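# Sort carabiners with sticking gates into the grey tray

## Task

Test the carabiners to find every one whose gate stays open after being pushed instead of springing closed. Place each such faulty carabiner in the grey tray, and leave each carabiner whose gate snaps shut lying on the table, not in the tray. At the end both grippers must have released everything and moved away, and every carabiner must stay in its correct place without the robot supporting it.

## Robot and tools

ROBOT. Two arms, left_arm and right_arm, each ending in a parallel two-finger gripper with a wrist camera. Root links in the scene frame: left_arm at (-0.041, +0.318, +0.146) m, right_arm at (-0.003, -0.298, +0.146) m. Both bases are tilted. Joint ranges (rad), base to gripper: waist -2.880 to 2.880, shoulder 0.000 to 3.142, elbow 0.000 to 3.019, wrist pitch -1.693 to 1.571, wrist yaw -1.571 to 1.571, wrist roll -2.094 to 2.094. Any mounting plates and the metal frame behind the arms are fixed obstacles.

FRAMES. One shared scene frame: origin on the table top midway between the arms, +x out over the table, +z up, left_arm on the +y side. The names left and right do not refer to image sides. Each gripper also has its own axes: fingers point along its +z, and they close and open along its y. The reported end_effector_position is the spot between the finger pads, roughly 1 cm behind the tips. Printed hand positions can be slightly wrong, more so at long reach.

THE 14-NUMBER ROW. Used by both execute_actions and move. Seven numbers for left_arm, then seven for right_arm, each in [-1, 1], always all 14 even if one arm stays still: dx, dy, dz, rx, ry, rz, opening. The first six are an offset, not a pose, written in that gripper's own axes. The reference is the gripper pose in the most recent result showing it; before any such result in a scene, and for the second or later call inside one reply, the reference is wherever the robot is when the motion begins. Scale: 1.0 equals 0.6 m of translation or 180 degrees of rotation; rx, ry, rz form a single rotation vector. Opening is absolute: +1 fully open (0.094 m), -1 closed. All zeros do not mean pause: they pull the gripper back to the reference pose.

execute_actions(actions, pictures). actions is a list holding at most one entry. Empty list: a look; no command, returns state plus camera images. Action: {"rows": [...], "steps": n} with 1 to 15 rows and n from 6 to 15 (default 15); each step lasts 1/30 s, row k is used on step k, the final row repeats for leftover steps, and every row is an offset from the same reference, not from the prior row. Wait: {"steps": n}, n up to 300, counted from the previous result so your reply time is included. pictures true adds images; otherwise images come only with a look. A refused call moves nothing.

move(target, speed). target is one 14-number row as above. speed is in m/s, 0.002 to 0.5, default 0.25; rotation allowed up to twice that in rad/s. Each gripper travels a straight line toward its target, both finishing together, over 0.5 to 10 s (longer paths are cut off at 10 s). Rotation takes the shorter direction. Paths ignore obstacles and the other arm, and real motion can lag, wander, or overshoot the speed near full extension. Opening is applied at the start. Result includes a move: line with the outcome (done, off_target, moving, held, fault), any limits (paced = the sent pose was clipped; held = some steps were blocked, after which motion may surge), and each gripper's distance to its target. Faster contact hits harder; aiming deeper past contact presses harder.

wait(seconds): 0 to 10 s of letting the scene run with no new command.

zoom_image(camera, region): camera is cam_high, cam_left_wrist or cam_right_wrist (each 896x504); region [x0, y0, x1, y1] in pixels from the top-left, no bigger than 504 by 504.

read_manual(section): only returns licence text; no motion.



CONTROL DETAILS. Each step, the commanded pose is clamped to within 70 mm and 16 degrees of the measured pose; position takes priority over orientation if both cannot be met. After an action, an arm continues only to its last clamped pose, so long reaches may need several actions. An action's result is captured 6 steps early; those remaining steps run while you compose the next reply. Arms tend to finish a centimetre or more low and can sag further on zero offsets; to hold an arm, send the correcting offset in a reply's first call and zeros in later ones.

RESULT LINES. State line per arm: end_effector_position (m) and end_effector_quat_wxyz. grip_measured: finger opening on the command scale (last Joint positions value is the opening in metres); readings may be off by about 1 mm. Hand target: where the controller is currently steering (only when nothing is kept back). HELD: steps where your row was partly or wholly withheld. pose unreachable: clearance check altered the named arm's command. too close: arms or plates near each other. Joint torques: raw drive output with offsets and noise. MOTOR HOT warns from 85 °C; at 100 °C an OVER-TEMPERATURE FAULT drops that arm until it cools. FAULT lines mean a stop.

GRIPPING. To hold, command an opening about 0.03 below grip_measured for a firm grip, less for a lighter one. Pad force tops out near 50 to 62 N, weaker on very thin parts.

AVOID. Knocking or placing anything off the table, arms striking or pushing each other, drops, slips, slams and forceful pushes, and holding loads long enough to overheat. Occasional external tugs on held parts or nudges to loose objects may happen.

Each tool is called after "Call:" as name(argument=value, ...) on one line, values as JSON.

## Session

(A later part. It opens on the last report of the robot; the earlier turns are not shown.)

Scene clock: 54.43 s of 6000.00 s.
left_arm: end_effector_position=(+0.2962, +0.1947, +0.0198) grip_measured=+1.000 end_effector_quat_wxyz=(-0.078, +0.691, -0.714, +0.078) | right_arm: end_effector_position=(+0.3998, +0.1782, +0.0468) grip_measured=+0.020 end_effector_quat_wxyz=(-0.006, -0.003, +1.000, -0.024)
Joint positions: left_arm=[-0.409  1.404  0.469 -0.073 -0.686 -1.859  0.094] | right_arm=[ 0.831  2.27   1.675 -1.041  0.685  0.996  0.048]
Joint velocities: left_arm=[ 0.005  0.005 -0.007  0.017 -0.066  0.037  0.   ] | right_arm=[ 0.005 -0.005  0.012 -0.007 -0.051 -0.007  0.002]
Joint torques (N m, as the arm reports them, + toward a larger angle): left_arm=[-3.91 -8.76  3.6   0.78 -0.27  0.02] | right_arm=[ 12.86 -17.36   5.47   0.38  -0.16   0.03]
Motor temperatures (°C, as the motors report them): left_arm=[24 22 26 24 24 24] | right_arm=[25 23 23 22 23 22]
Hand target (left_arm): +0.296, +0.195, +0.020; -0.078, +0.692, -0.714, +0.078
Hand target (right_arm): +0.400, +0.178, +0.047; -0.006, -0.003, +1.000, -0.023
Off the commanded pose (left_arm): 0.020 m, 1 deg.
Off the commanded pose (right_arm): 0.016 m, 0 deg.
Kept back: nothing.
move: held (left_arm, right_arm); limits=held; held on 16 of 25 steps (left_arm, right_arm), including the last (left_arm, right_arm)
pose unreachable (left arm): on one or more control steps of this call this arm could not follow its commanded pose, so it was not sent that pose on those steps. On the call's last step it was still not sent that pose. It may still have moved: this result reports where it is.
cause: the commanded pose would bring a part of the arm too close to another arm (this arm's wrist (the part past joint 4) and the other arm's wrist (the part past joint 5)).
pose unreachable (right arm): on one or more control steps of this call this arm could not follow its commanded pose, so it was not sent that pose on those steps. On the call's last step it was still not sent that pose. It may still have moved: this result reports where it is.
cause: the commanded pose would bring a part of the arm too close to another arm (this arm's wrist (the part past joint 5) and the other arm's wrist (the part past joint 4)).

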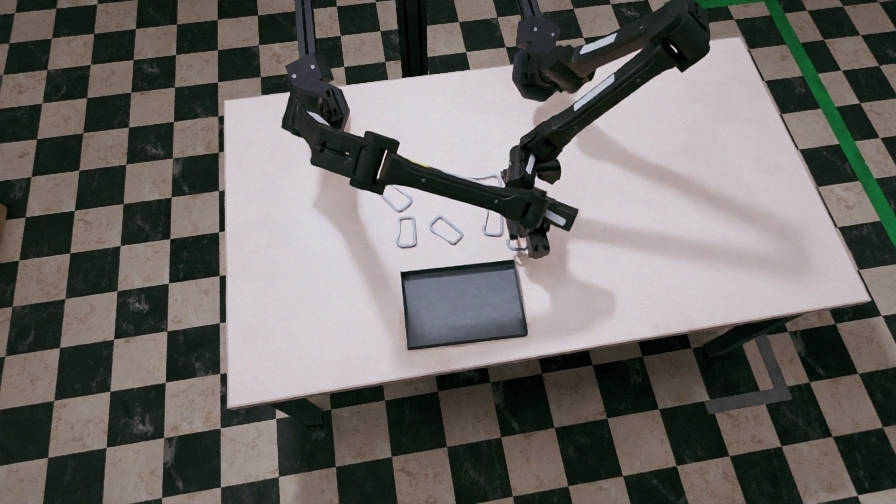

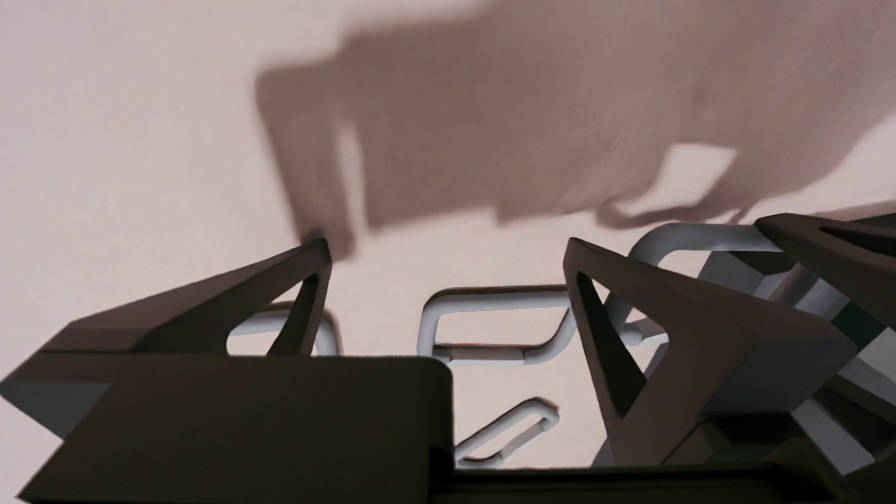

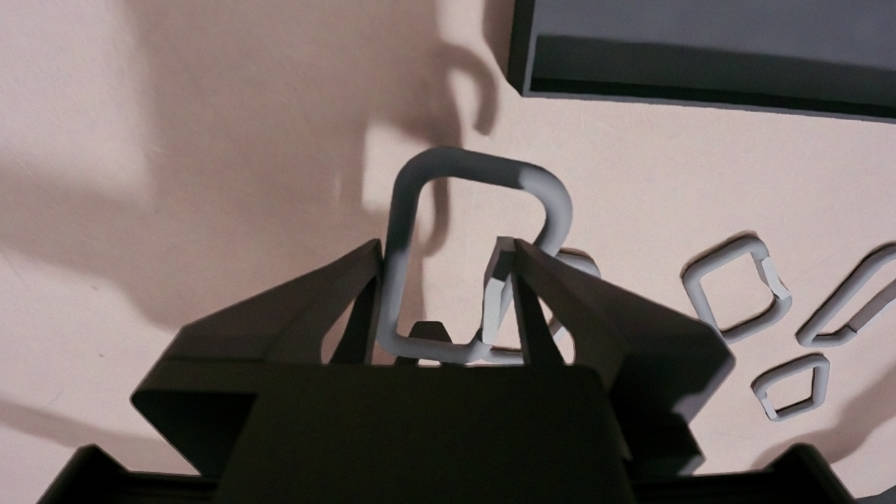

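Call:
move(target=[-0.35,0.05,-0.12,0,0,0,0,0,0,0,0,0,0,-0.2], speed=0.3)

Call:
move(target=[0,0,0,0,0,0,0,0.02,0.09,-0.03,0,-0.2,0,-0.2], speed=0.3)

Scene clock: 56.63 s of 6000.00 s.
left_arm: end_effector_position=(+0.2576, +0.4044, +0.0854) grip_measured=+0.002 end_effector_quat_wxyz=(-0.083, +0.696, -0.708, +0.081) | right_arm: end_effector_position=(+0.3998, +0.1782, +0.0468) grip_measured=-0.193 end_effector_quat_wxyz=(-0.006, -0.003, +1.000, -0.024)
Joint positions: left_arm=[ 0.283  0.533  0.308 -0.499 -0.227 -1.284  0.047] | right_arm=[ 0.831  2.27   1.675 -1.041  0.685  0.996  0.038]
Joint velocities: left_arm=[-0.005 -0.005  0.002  0.002  0.022 -0.007  0.   ] | right_arm=[-0.015 -0.005  0.002 -0.002  0.051  0.037  0.001]
Joint torques (N m, as the arm reports them, + toward a larger angle): left_arm=[ 0.09 -3.98  8.32  0.47 -0.05  0.13] | right_arm=[ 12.8  -17.34   5.43   0.43  -0.16   0.03]
Motor temperatures (°C, as the motors report them): left_arm=[24 22 26 24 24 24] | right_arm=[25 23 23 22 23 22]
Hand target (left_arm): +0.259, +0.404, +0.086; -0.079, +0.692, -0.713, +0.080
Hand target (right_arm): +0.400, +0.178, +0.047; -0.006, -0.003, +1.000, -0.024
Off the commanded pose (left_arm): 0.002 m, 1 deg.
Off the commanded pose (right_arm): 0.000 m, 0 deg.
Kept back: nothing.
move: done

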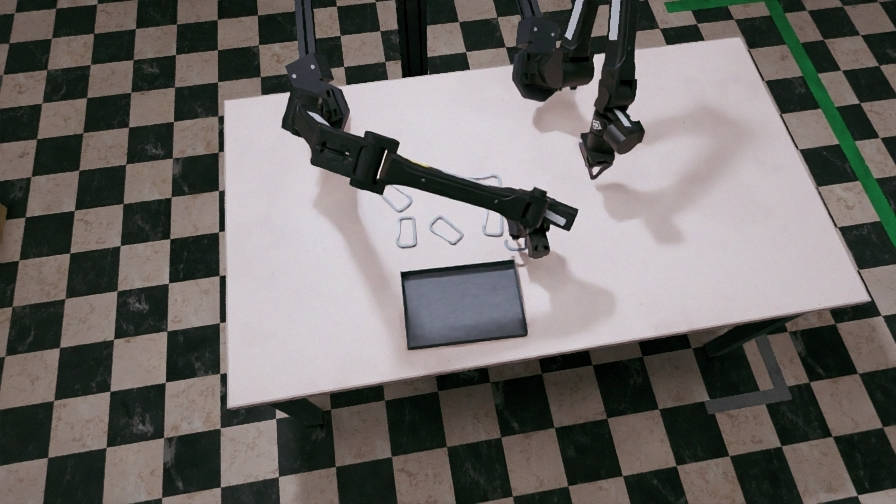

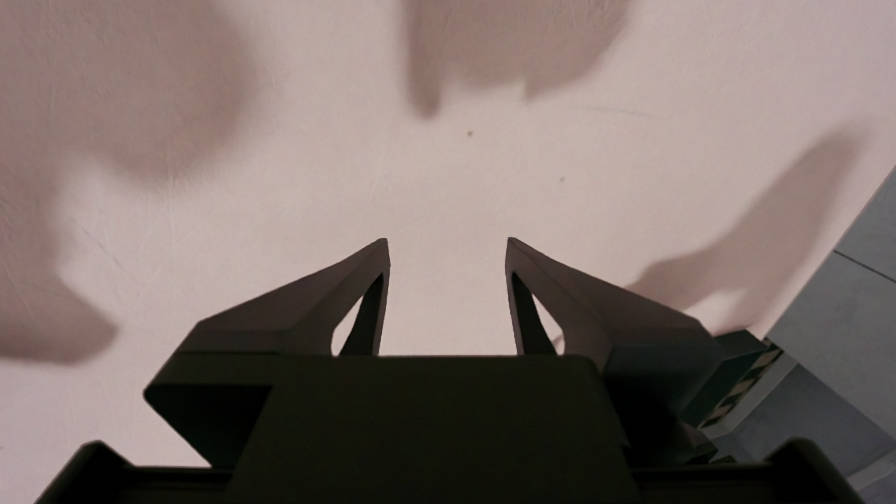

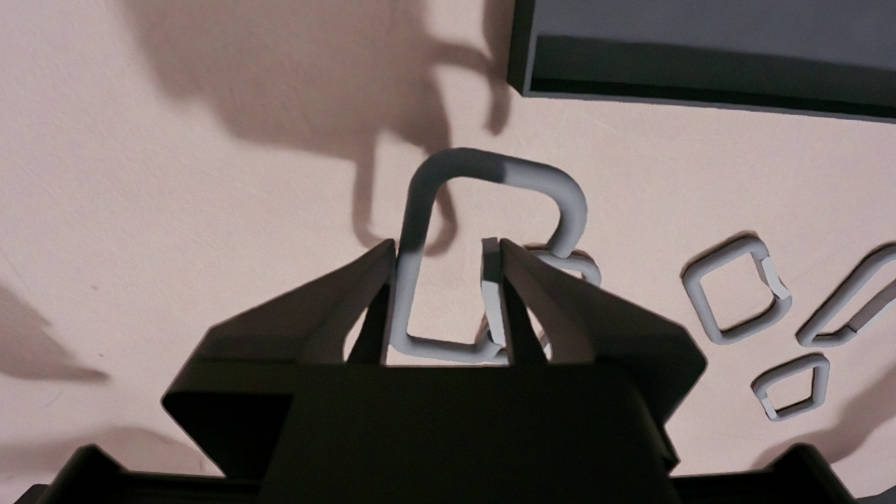

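Scene clock: 58.40 s of 6000.00 s.
left_arm: end_effector_position=(+0.2576, +0.4044, +0.0854) grip_measured=+0.002 end_effector_quat_wxyz=(-0.083, +0.696, -0.708, +0.081) | right_arm: end_effector_position=(+0.3991, +0.2225, +0.0519) grip_measured=-0.193 end_effector_quat_wxyz=(+0.296, -0.001, +0.954, -0.036)
Joint positions: left_arm=[ 0.283  0.533  0.308 -0.499 -0.227 -1.284  0.047] | right_arm=[ 0.946  2.336  1.48  -0.273  1.193  0.66   0.038]
Joint velocities: left_arm=[-0.005  0.005 -0.017  0.002  0.037 -0.051 -0.001] | right_arm=[ 0.005 -0.024  0.007  0.022 -0.022 -0.007 -0.001]
Joint torques (N m, as the arm reports them, + toward a larger angle): left_arm=[ 0.09 -4.49  7.5   0.9  -0.19  0.03] | right_arm=[ 14.99 -16.76   4.84   2.1    0.14  -0.07]
Motor temperatures (°C, as the motors report them): left_arm=[24 22 26 24 24 24] | right_arm=[25 23 23 22 23 22]
Hand target (left_arm): +0.258, +0.404, +0.085; -0.083, +0.696, -0.708, +0.081
Hand target (right_arm): +0.389, +0.232, +0.063; +0.304, -0.010, +0.952, -0.026
Off the commanded pose (left_arm): 0.000 m, 0 deg.
Off the commanded pose (right_arm): 0.019 m, 2 deg.
Kept back: nothing.
move: off_target (right_arm)

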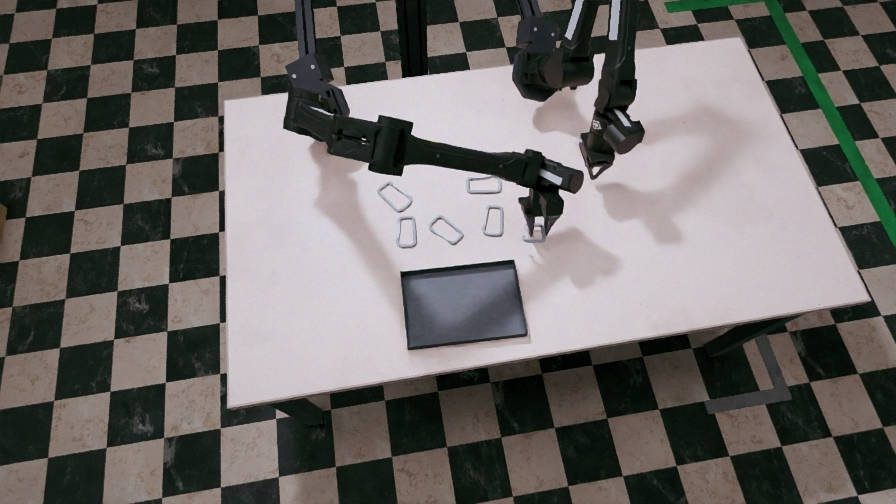

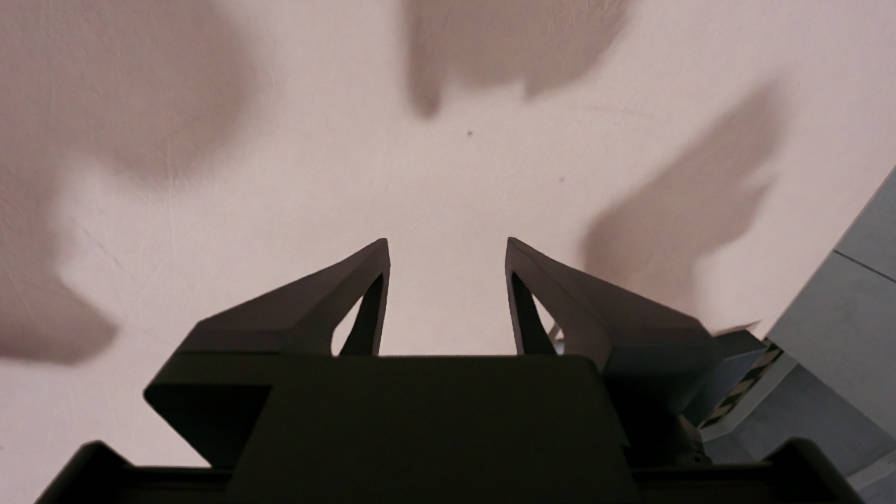

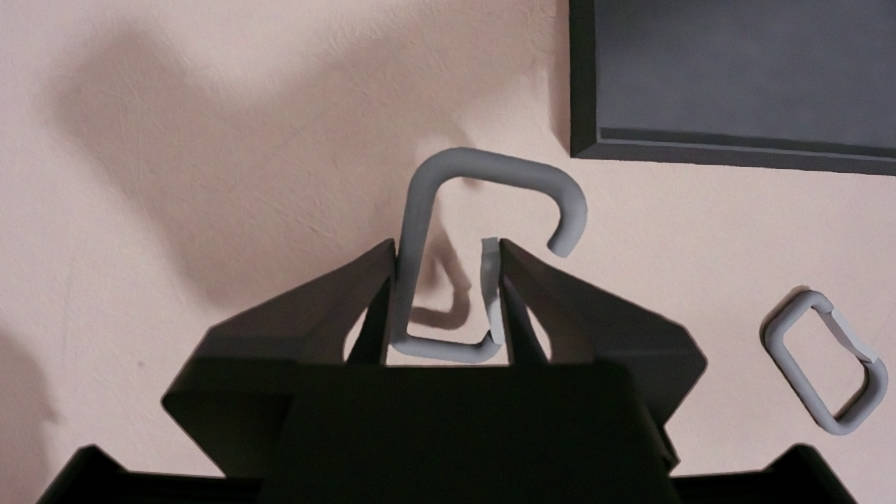

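Call:
move(target=[0,0,0,0,0,0,0,0.036,0,0.052,0,0,0,-0.2], speed=0.04)

Scene clock: 59.83 s of 6000.00 s.
left_arm: end_effector_position=(+0.2576, +0.4044, +0.0854) grip_measured=+0.002 end_effector_quat_wxyz=(-0.083, +0.696, -0.708, +0.081) | right_arm: end_effector_position=(+0.4020, +0.2231, +0.0261) grip_measured=-0.193 end_effector_quat_wxyz=(+0.298, +0.004, +0.954, -0.032)
Joint positions: left_arm=[ 0.283  0.533  0.308 -0.499 -0.227 -1.284  0.047] | right_arm=[ 0.917  2.37   1.468 -0.147  1.177  0.589  0.038]
Joint velocities: left_arm=[-0.015 -0.005  0.002 -0.022  0.022  0.007  0.   ] | right_arm=[ 0.005  0.005  0.002  0.002 -0.081  0.051 -0.001]
Joint torques (N m, as the arm reports them, + toward a larger angle): left_arm=[ 0.14 -4.5   7.52  0.88 -0.19  0.03] | right_arm=[ 11.82 -15.9    4.57   2.03  -0.15  -0.11]
Motor temperatures (°C, as the motors report them): left_arm=[24 22 26 24 24 24] | right_arm=[25 23 23 22 23 22]
Hand target (left_arm): +0.258, +0.404, +0.085; -0.083, +0.696, -0.708, +0.081
Hand target (right_arm): +0.399, +0.220, +0.014; +0.296, -0.001, +0.955, -0.036
Off the commanded pose (left_arm): 0.000 m, 0 deg.
Off the commanded pose (right_arm): 0.013 m, 1 deg.
Kept back: nothing.
move: off_target (right_arm)

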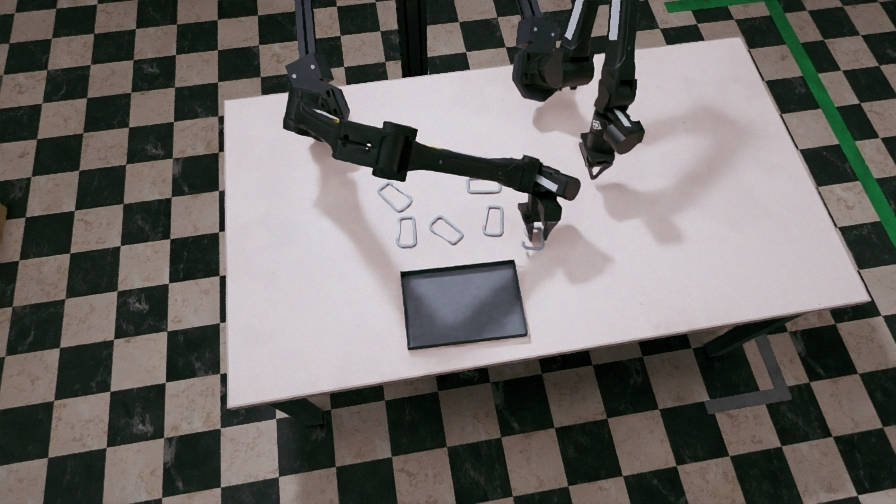

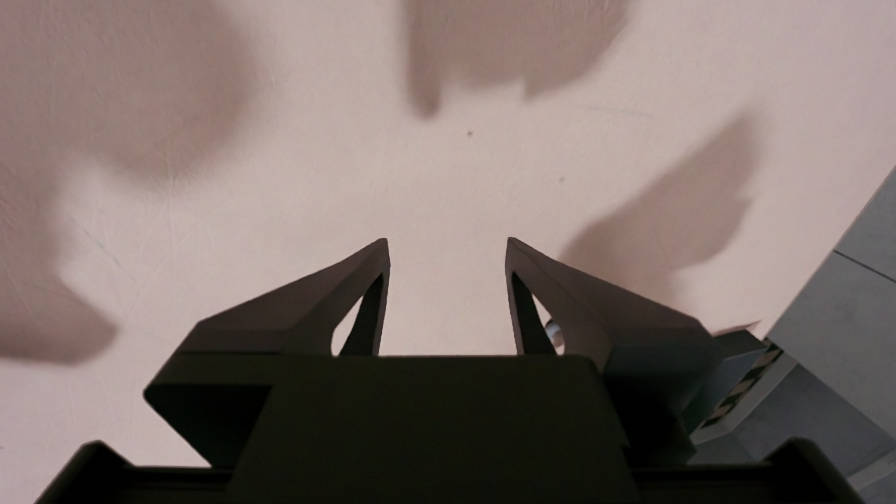

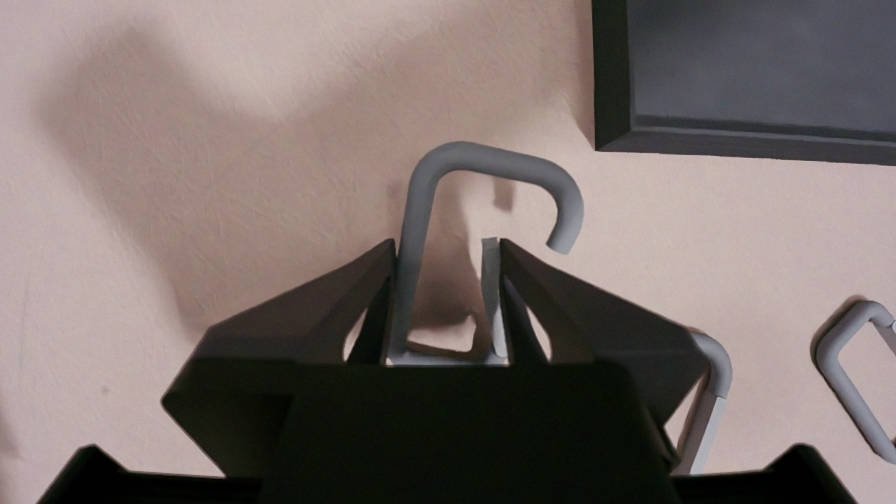

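It's pivoting. Continue down.

Call:
move(target=[0,0,0,0,0,0,0,0.027,0,0.039,0,0,0,-0.2], speed=0.03)

Scene clock: 61.30 s of 6000.00 s.
left_arm: end_effector_position=(+0.2576, +0.4044, +0.0854) grip_measured=+0.002 end_effector_quat_wxyz=(-0.083, +0.696, -0.708, +0.081) | right_arm: end_effector_position=(+0.4051, +0.2246, +0.0095) grip_measured=-0.193 end_effector_quat_wxyz=(+0.300, +0.009, +0.953, -0.028)
Joint positions: left_arm=[ 0.283  0.533  0.308 -0.499 -0.227 -1.284  0.047] | right_arm=[ 0.897  2.396  1.468 -0.067  1.165  0.544  0.038]
Joint velocities: left_arm=[-0.005  0.005 -0.007 -0.007 -0.037 -0.007 -0.001] | right_arm=[-0.015  0.015 -0.002  0.002 -0.095  0.022 -0.001]
Joint torques (N m, as the arm reports them, + toward a larger angle): left_arm=[ 0.11 -4.46  7.51  0.88 -0.19  0.03] | right_arm=[ 12.34 -16.04   4.51   2.09  -0.13  -0.08]
Motor temperatures (°C, as the motors report them): left_arm=[24 22 26 24 24 24] | right_arm=[25 23 23 22 23 22]
Hand target (left_arm): +0.258, +0.404, +0.085; -0.083, +0.696, -0.708, +0.081
Hand target (right_arm): +0.402, +0.221, -0.002; +0.298, +0.004, +0.954, -0.032
Off the commanded pose (left_arm): 0.000 m, 0 deg.
Off the commanded pose (right_arm): 0.013 m, 1 deg.
Kept back: nothing.
move: off_target (right_arm)

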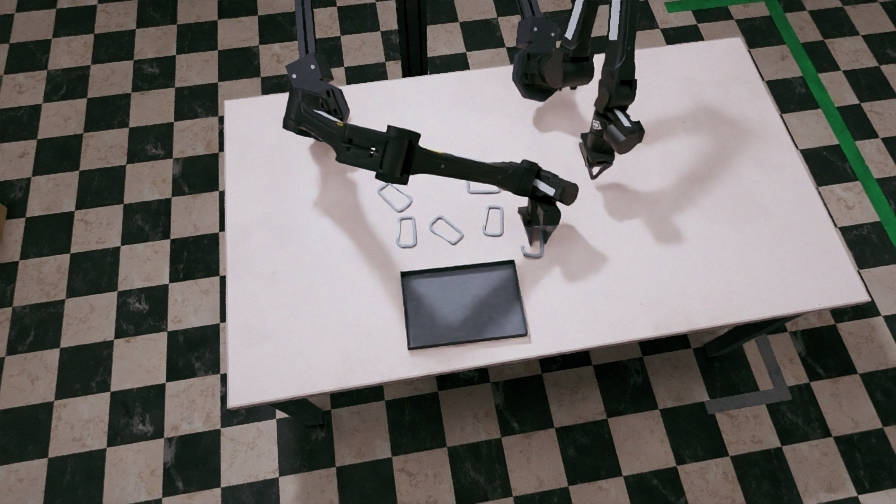

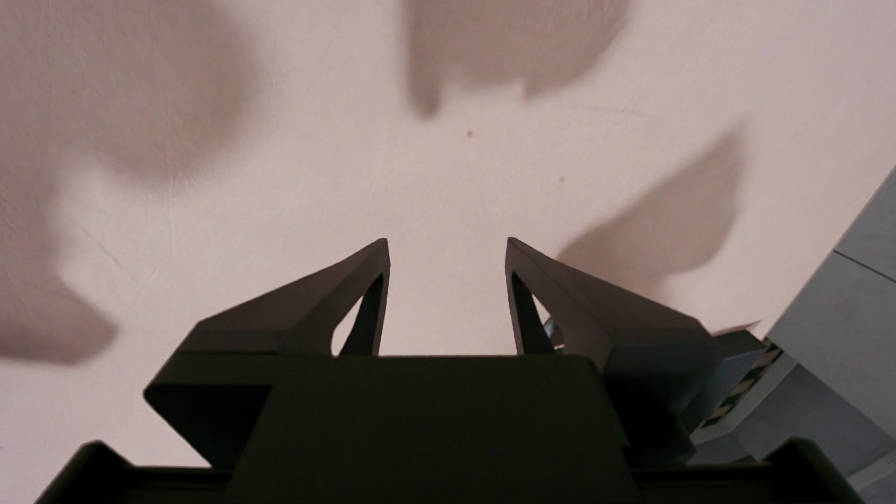

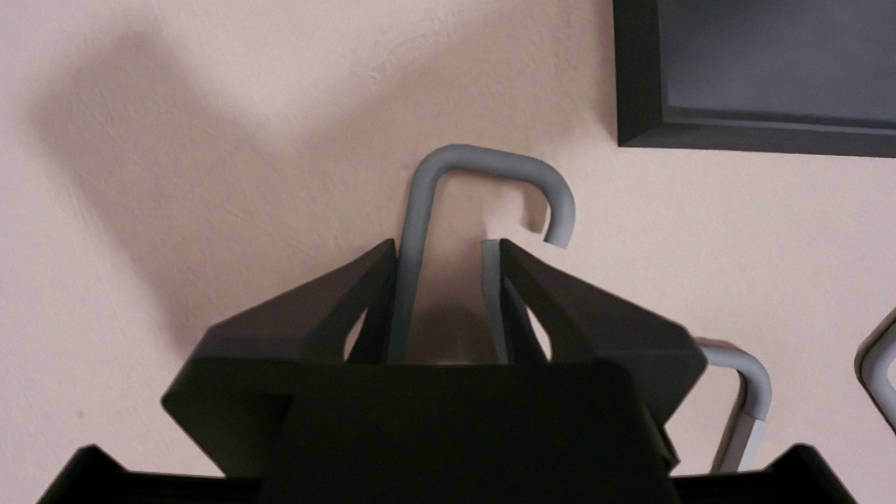

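Call:
move(target=[0,0,0,0,0,0,0,0.016,0,0.023,0,0,0,-0.2], speed=0.03)

Call:
move(target=[0,0,0,0,0,0,0,0,0,0,0,0,0,0.6], speed=0.03)

Scene clock: 62.37 s of 6000.00 s.
left_arm: end_effector_position=(+0.2576, +0.4044, +0.0854) grip_measured=+0.002 end_effector_quat_wxyz=(-0.083, +0.696, -0.708, +0.081) | right_arm: end_effector_position=(+0.4062, +0.2269, +0.0060) grip_measured=-0.193 end_effector_quat_wxyz=(+0.303, +0.012, +0.953, -0.023)
Joint positions: left_arm=[ 0.283  0.533  0.308 -0.499 -0.227 -1.284  0.047] | right_arm=[ 0.893  2.403  1.468 -0.033  1.159  0.527  0.038]
Joint velocities: left_arm=[-0.005 -0.015 -0.017  0.002 -0.007  0.037 -0.001] | right_arm=[-0.015 -0.015 -0.007  0.007 -0.007  0.007  0.   ]
Joint torques (N m, as the arm reports them, + toward a larger angle): left_arm=[ 0.15 -4.47  7.5   0.89 -0.19  0.03] | right_arm=[ 11.47 -15.55   4.82   2.15  -0.15  -0.09]
Motor temperatures (°C, as the motors report them): left_arm=[24 22 26 24 24 24] | right_arm=[25 23 23 22 23 22]
Hand target (left_arm): +0.258, +0.404, +0.085; -0.083, +0.696, -0.708, +0.081
Hand target (right_arm): +0.405, +0.224, -0.007; +0.300, +0.009, +0.953, -0.028
Off the commanded pose (left_arm): 0.000 m, 0 deg.
Off the commanded pose (right_arm): 0.014 m, 1 deg.
Kept back: nothing.
move: off_target (right_arm)

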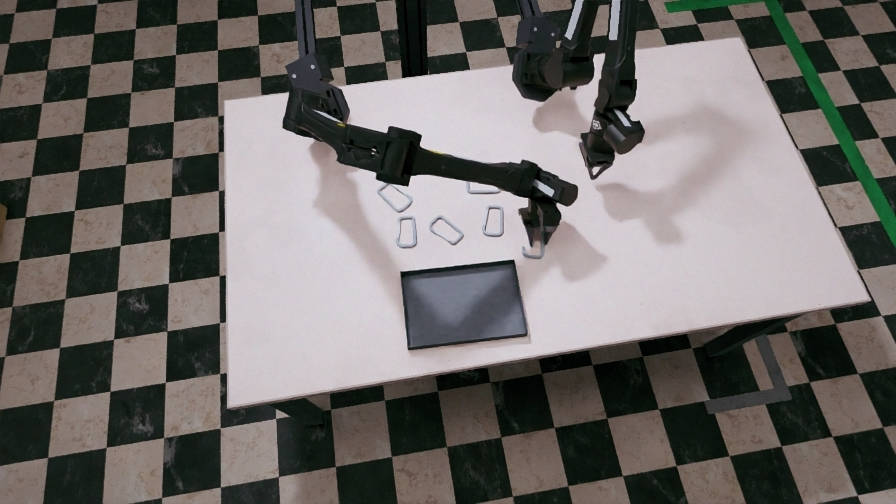

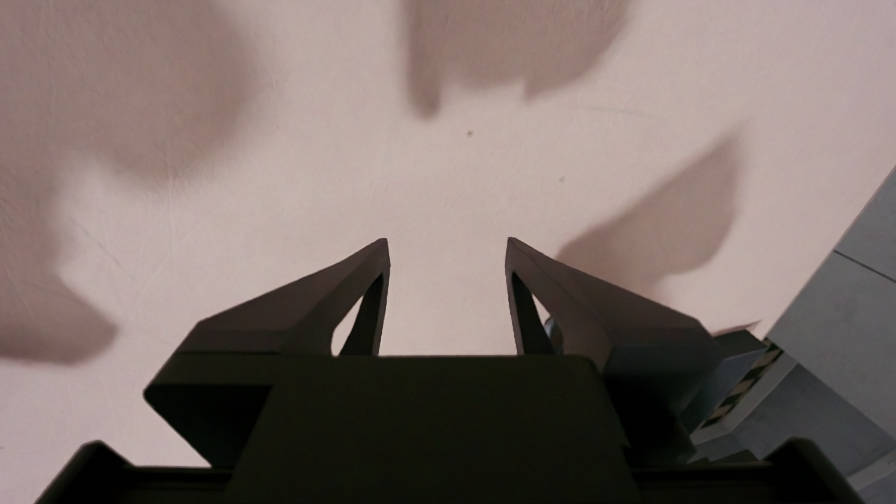

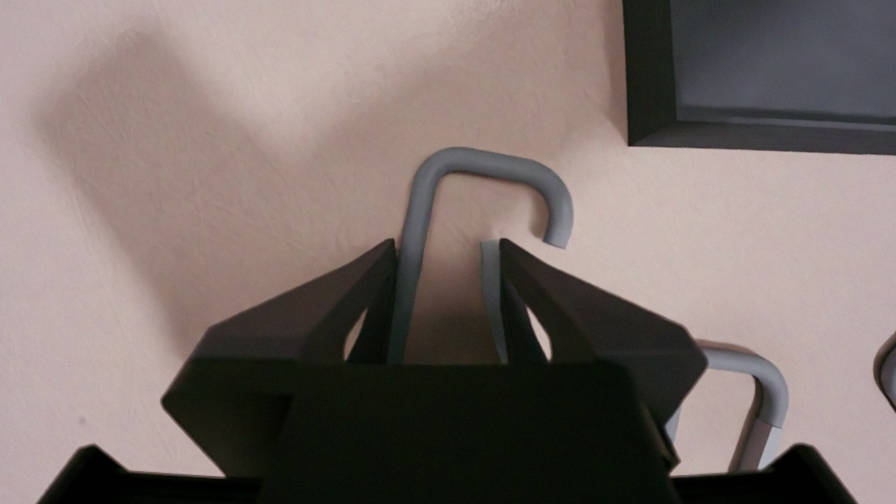

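Scene clock: 62.87 s of 6000.00 s.
left_arm: end_effector_position=(+0.2576, +0.4044, +0.0854) grip_measured=+0.002 end_effector_quat_wxyz=(-0.083, +0.696, -0.708, +0.081) | right_arm: end_effector_position=(+0.4063, +0.2268, +0.0060) grip_measured=+0.597 end_effector_quat_wxyz=(+0.303, +0.012, +0.953, -0.023)
Joint positions: left_arm=[ 0.283  0.533  0.308 -0.499 -0.227 -1.284  0.047] | right_arm=[ 0.893  2.403  1.468 -0.033  1.159  0.527  0.075]
Joint velocities: left_arm=[-0.015 -0.024  0.002  0.022  0.007 -0.066  0.001] | right_arm=[-0.005 -0.005 -0.012  0.002 -0.022  0.022 -0.   ]
Joint torques (N m, as the arm reports them, + toward a larger angle): left_arm=[ 0.11 -4.48  7.51  0.89 -0.19  0.03] | right_arm=[ 12.5  -17.2    4.85   1.17  -0.03   0.04]
Motor temperatures (°C, as the motors report them): left_arm=[24 22 26 24 24 24] | right_arm=[25 23 23 22 23 22]
Hand target (left_arm): +0.258, +0.404, +0.085; -0.083, +0.696, -0.708, +0.081
Hand target (right_arm): +0.406, +0.227, +0.006; +0.303, +0.012, +0.953, -0.023
Off the commanded pose (left_arm): 0.000 m, 0 deg.
Off the commanded pose (right_arm): 0.000 m, 0 deg.
Kept back: nothing.
move: done

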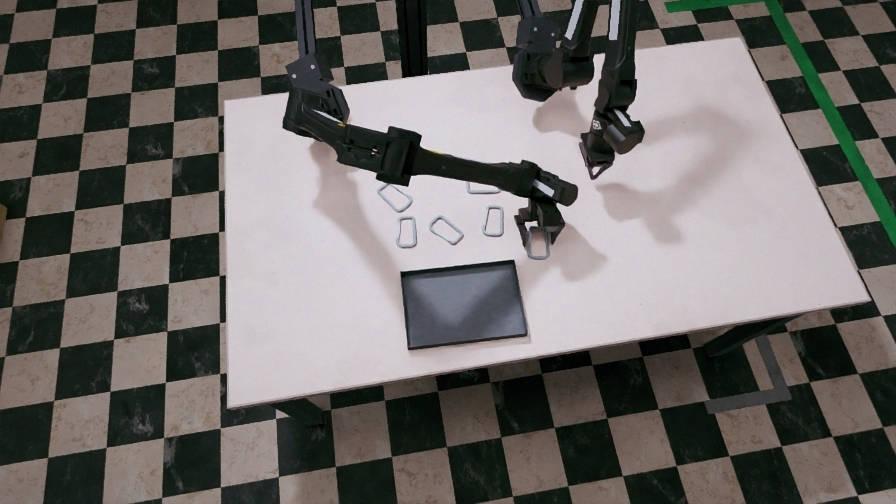

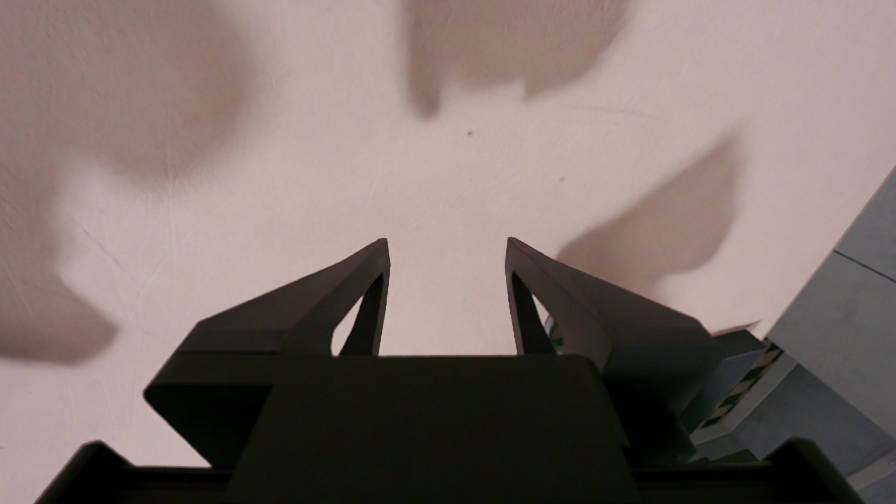

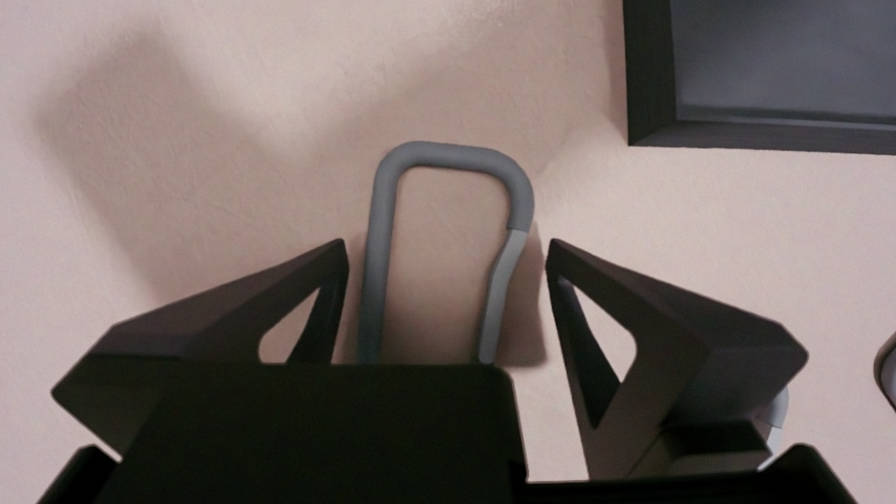

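Call:
move(target=[0,0,0,0,0,0,0,0,0,-0.083,0,0,0,0.6], speed=0.2)

Call:
move(target=[0,0,0,0,0,0,0,0.1025,-0.1725,-0.0566,0.0006,0.1967,0.0406,0.75], speed=0.3)

Scene clock: 64.30 s of 6000.00 s.
left_arm: end_effector_position=(+0.2576, +0.4044, +0.0854) grip_measured=+0.002 end_effector_quat_wxyz=(-0.083, +0.696, -0.708, +0.081) | right_arm: end_effector_position=(+0.3711, +0.2272, +0.0256) grip_measured=+0.598 end_effector_quat_wxyz=(+0.298, +0.001, +0.954, -0.033)
Joint positions: left_arm=[ 0.283  0.533  0.308 -0.499 -0.227 -1.284  0.047] | right_arm=[ 0.954  2.39   1.453 -0.197  1.193  0.672  0.075]
Joint velocities: left_arm=[ 0.015 -0.015  0.007 -0.022  0.007  0.081  0.   ] | right_arm=[-0.005 -0.034  0.012 -0.017 -0.051  0.081 -0.   ]
Joint torques (N m, as the arm reports them, + toward a larger angle): left_arm=[ 0.09 -4.48  7.5   0.89 -0.19  0.03] | right_arm=[ 13.56 -19.51   5.17   0.36   0.16   0.11]
Motor temperatures (°C, as the motors report them): left_arm=[24 22 26 24 24 24] | right_arm=[25 23 23 22 23 22]
Hand target (left_arm): +0.258, +0.404, +0.085; -0.083, +0.696, -0.708, +0.081
Hand target (right_arm): +0.378, +0.229, +0.046; +0.304, +0.012, +0.952, -0.023
Off the commanded pose (left_arm): 0.000 m, 0 deg.
Off the commanded pose (right_arm): 0.022 m, 2 deg.
Kept back: nothing.
move: off_target (right_arm)

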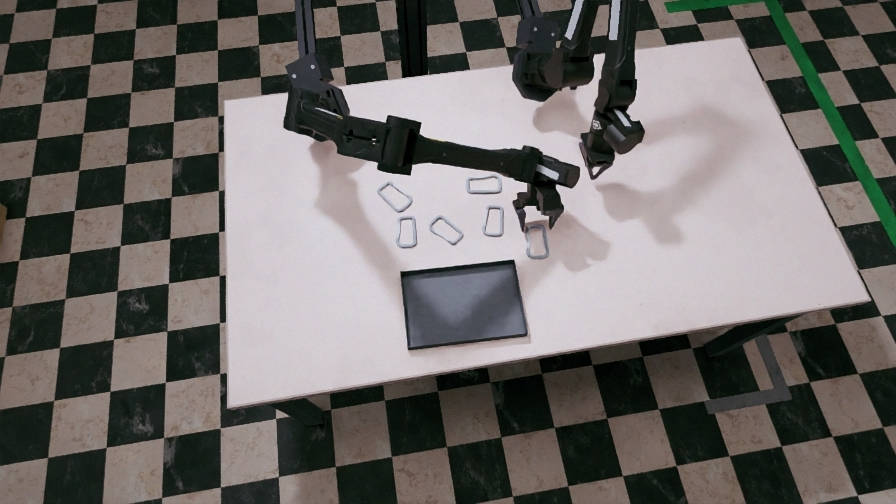

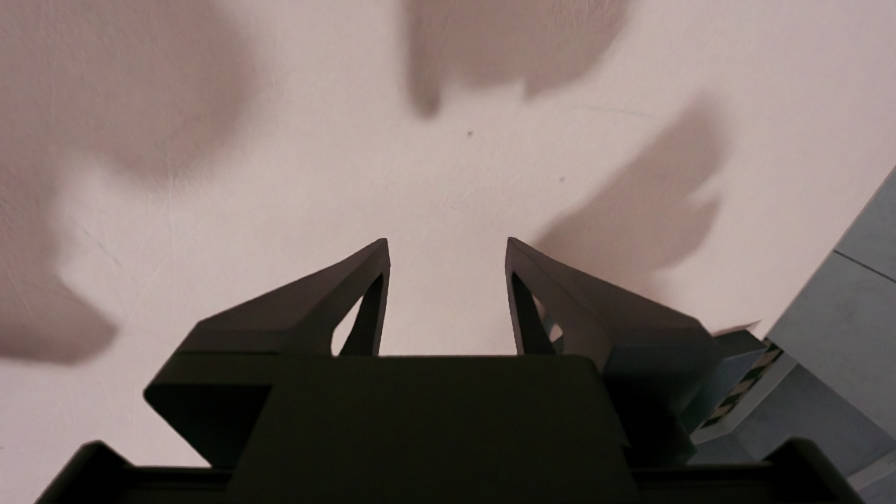

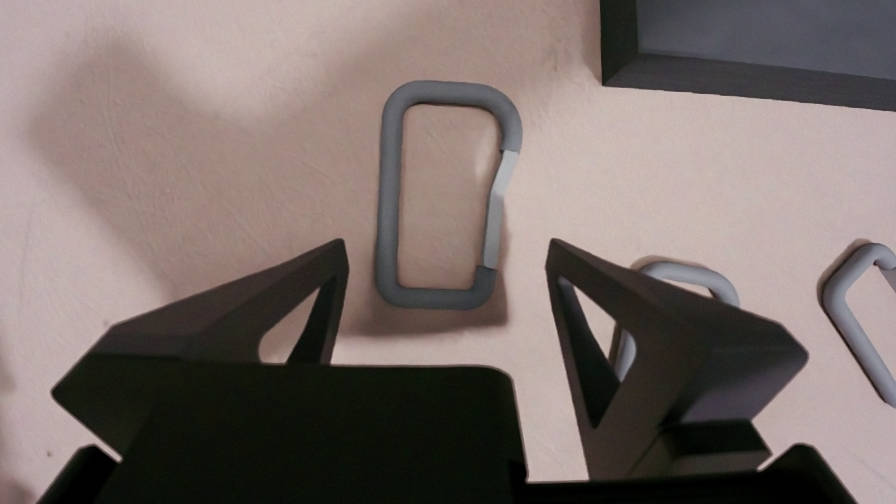

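Scene clock: 65.83 s of 6000.00 s.
left_arm: end_effector_position=(+0.2576, +0.4044, +0.0854) grip_measured=+0.002 end_effector_quat_wxyz=(-0.083, +0.696, -0.708, +0.081) | right_arm: end_effector_position=(+0.2905, +0.1314, +0.0163) grip_measured=+0.747 end_effector_quat_wxyz=(-0.004, +0.058, +0.998, -0.010)
Joint positions: left_arm=[ 0.283  0.533  0.308 -0.499 -0.227 -1.284  0.047] | right_arm=[ 0.886  2.181  1.277 -0.744  0.669  1.17   0.082]
Joint velocities: left_arm=[-0.015  0.005 -0.002  0.012  0.007 -0.066  0.001] | right_arm=[ 0.005 -0.015  0.002  0.002 -0.007  0.037 -0.001]
Joint torques (N m, as the arm reports them, + toward a larger angle): left_arm=[ 0.08 -4.45  7.5   0.88 -0.19  0.03] | right_arm=[  9.92 -16.35   4.2   -0.31  -0.31   0.15]
Motor temperatures (°C, as the motors report them): left_arm=[24 22 26 24 24 24] | right_arm=[25 23 23 22 23 22]
Hand target (left_arm): +0.258, +0.404, +0.085; -0.083, +0.696, -0.708, +0.081
Hand target (right_arm): +0.297, +0.126, +0.024; -0.005, +0.069, +0.998, -0.009
Off the commanded pose (left_arm): 0.000 m, 0 deg.
Off the commanded pose (right_arm): 0.014 m, 1 deg.
Kept back: nothing.
move: off_target (right_arm)

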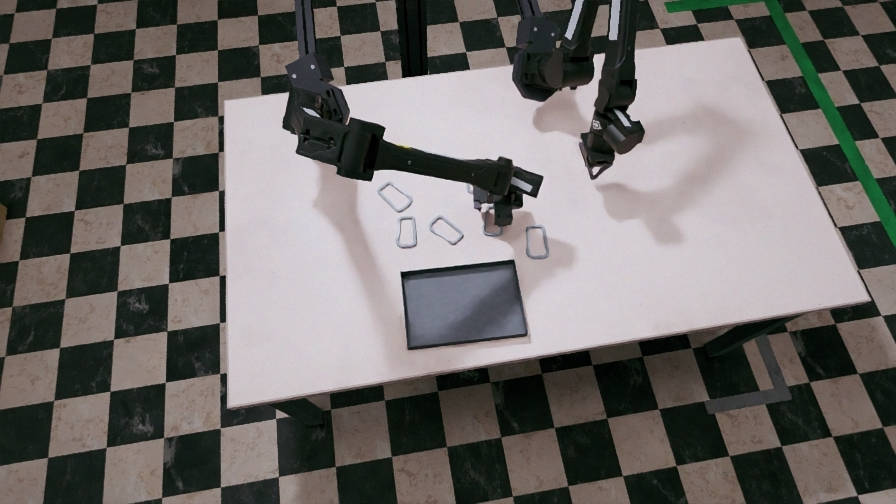

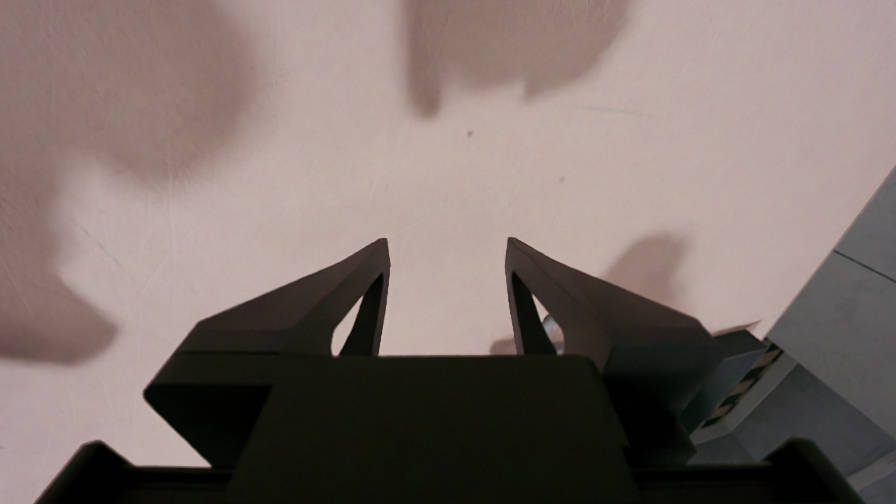

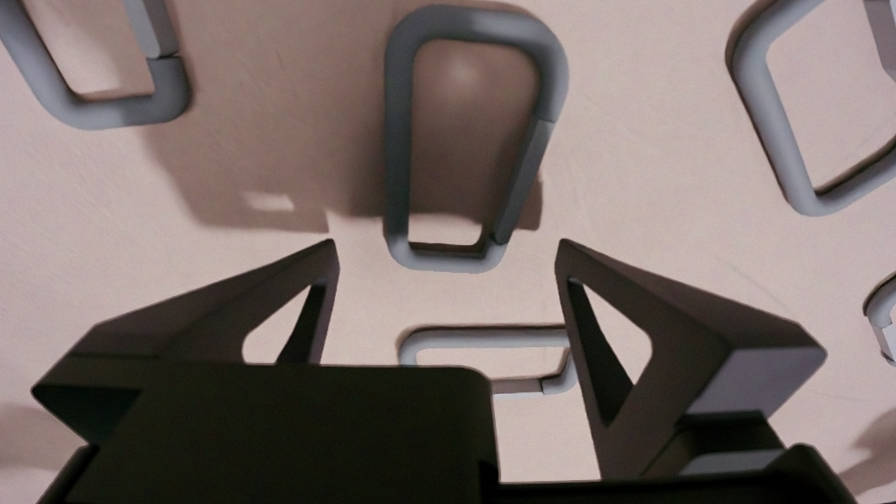

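Call:
execute_actions(actions=[])

Scene clock: 66.53 s of 6000.00 s.
left_arm: end_effector_position=(+0.2576, +0.4044, +0.0854) grip_measured=+0.002 end_effector_quat_wxyz=(-0.083, +0.696, -0.708, +0.081) | right_arm: end_effector_position=(+0.2905, +0.1314, +0.0163) grip_measured=+0.747 end_effector_quat_wxyz=(-0.004, +0.059, +0.998, -0.010)
Joint positions: left_arm=[ 0.283  0.533  0.308 -0.499 -0.227 -1.284  0.047] | right_arm=[ 0.886  2.181  1.277 -0.744  0.669  1.172  0.082]
Joint velocities: left_arm=[-0.005  0.005  0.007 -0.022 -0.007 -0.007 -0.   ] | right_arm=[-0.005 -0.005  0.002  0.007 -0.022  0.022 -0.   ]
Joint torques (N m, as the arm reports them, + toward a larger angle): left_arm=[ 0.11 -4.52  7.51  0.89 -0.19  0.02] | right_arm=[ 10.46 -16.58   4.16  -0.26  -0.29   0.16]
Motor temperatures (°C, as the motors report them): left_arm=[24 22 26 24 24 24] | right_arm=[25 23 23 22 23 22]
Hand target (left_arm): +0.258, +0.404, +0.085; -0.083, +0.696, -0.708, +0.081
Hand target (right_arm): +0.297, +0.126, +0.024; -0.005, +0.069, +0.998, -0.009
Off the commanded pose (left_arm): 0.000 m, 0 deg.
Off the commanded pose (right_arm): 0.014 m, 1 deg.
Kept back: nothing.
Steps of this call (steps 1 to 21: nothing new was sent). Readings (end_effector_position):
1: left_arm (+0.2576, +0.4044, +0.0854) | right_arm (+0.2905, +0.1314, +0.0163)
2: left_arm (+0.2576, +0.4044, +0.0854) | right_arm (+0.2905, +0.1314, +0.0163)
4: left_arm (+0.2576, +0.4044, +0.0854) | right_arm (+0.2905, +0.1314, +0.0163)
8: left_arm (+0.2576, +0.4044, +0.0854) | right_arm (+0.2905, +0.1314, +0.0163)
21: the state above

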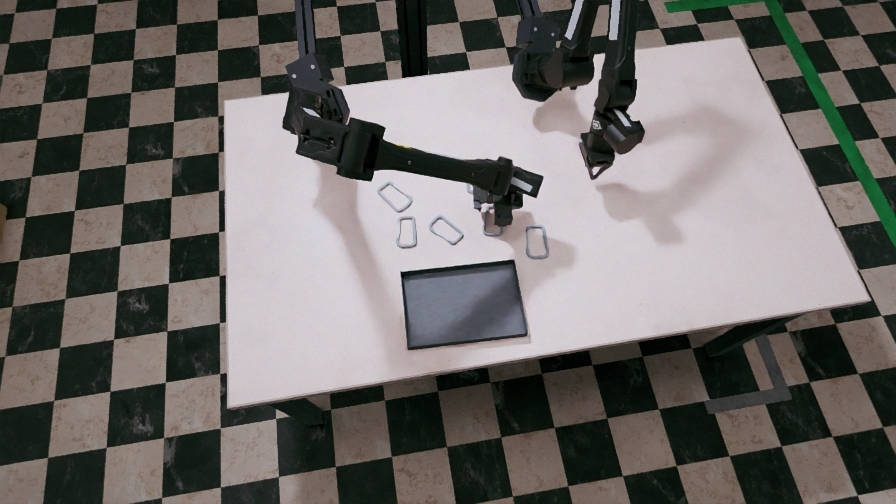

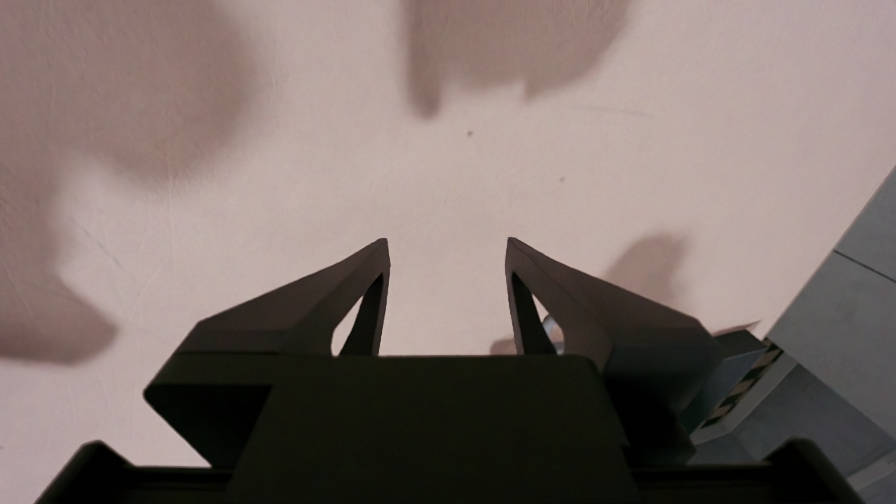

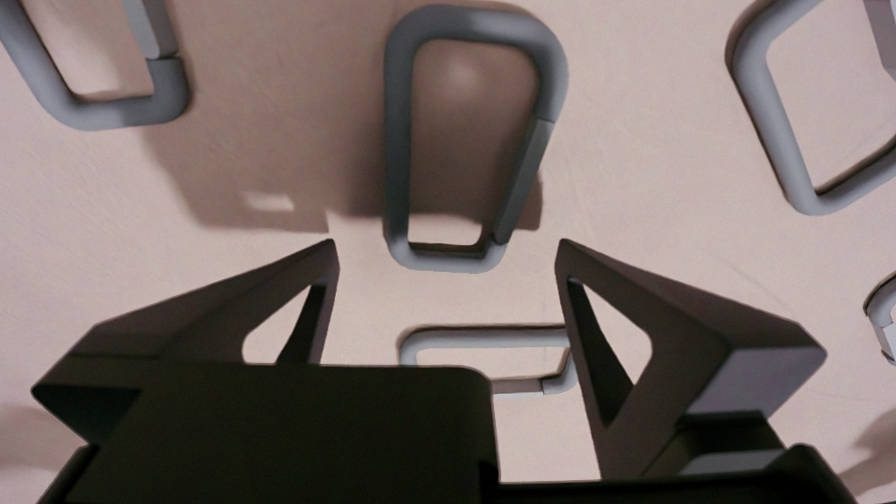

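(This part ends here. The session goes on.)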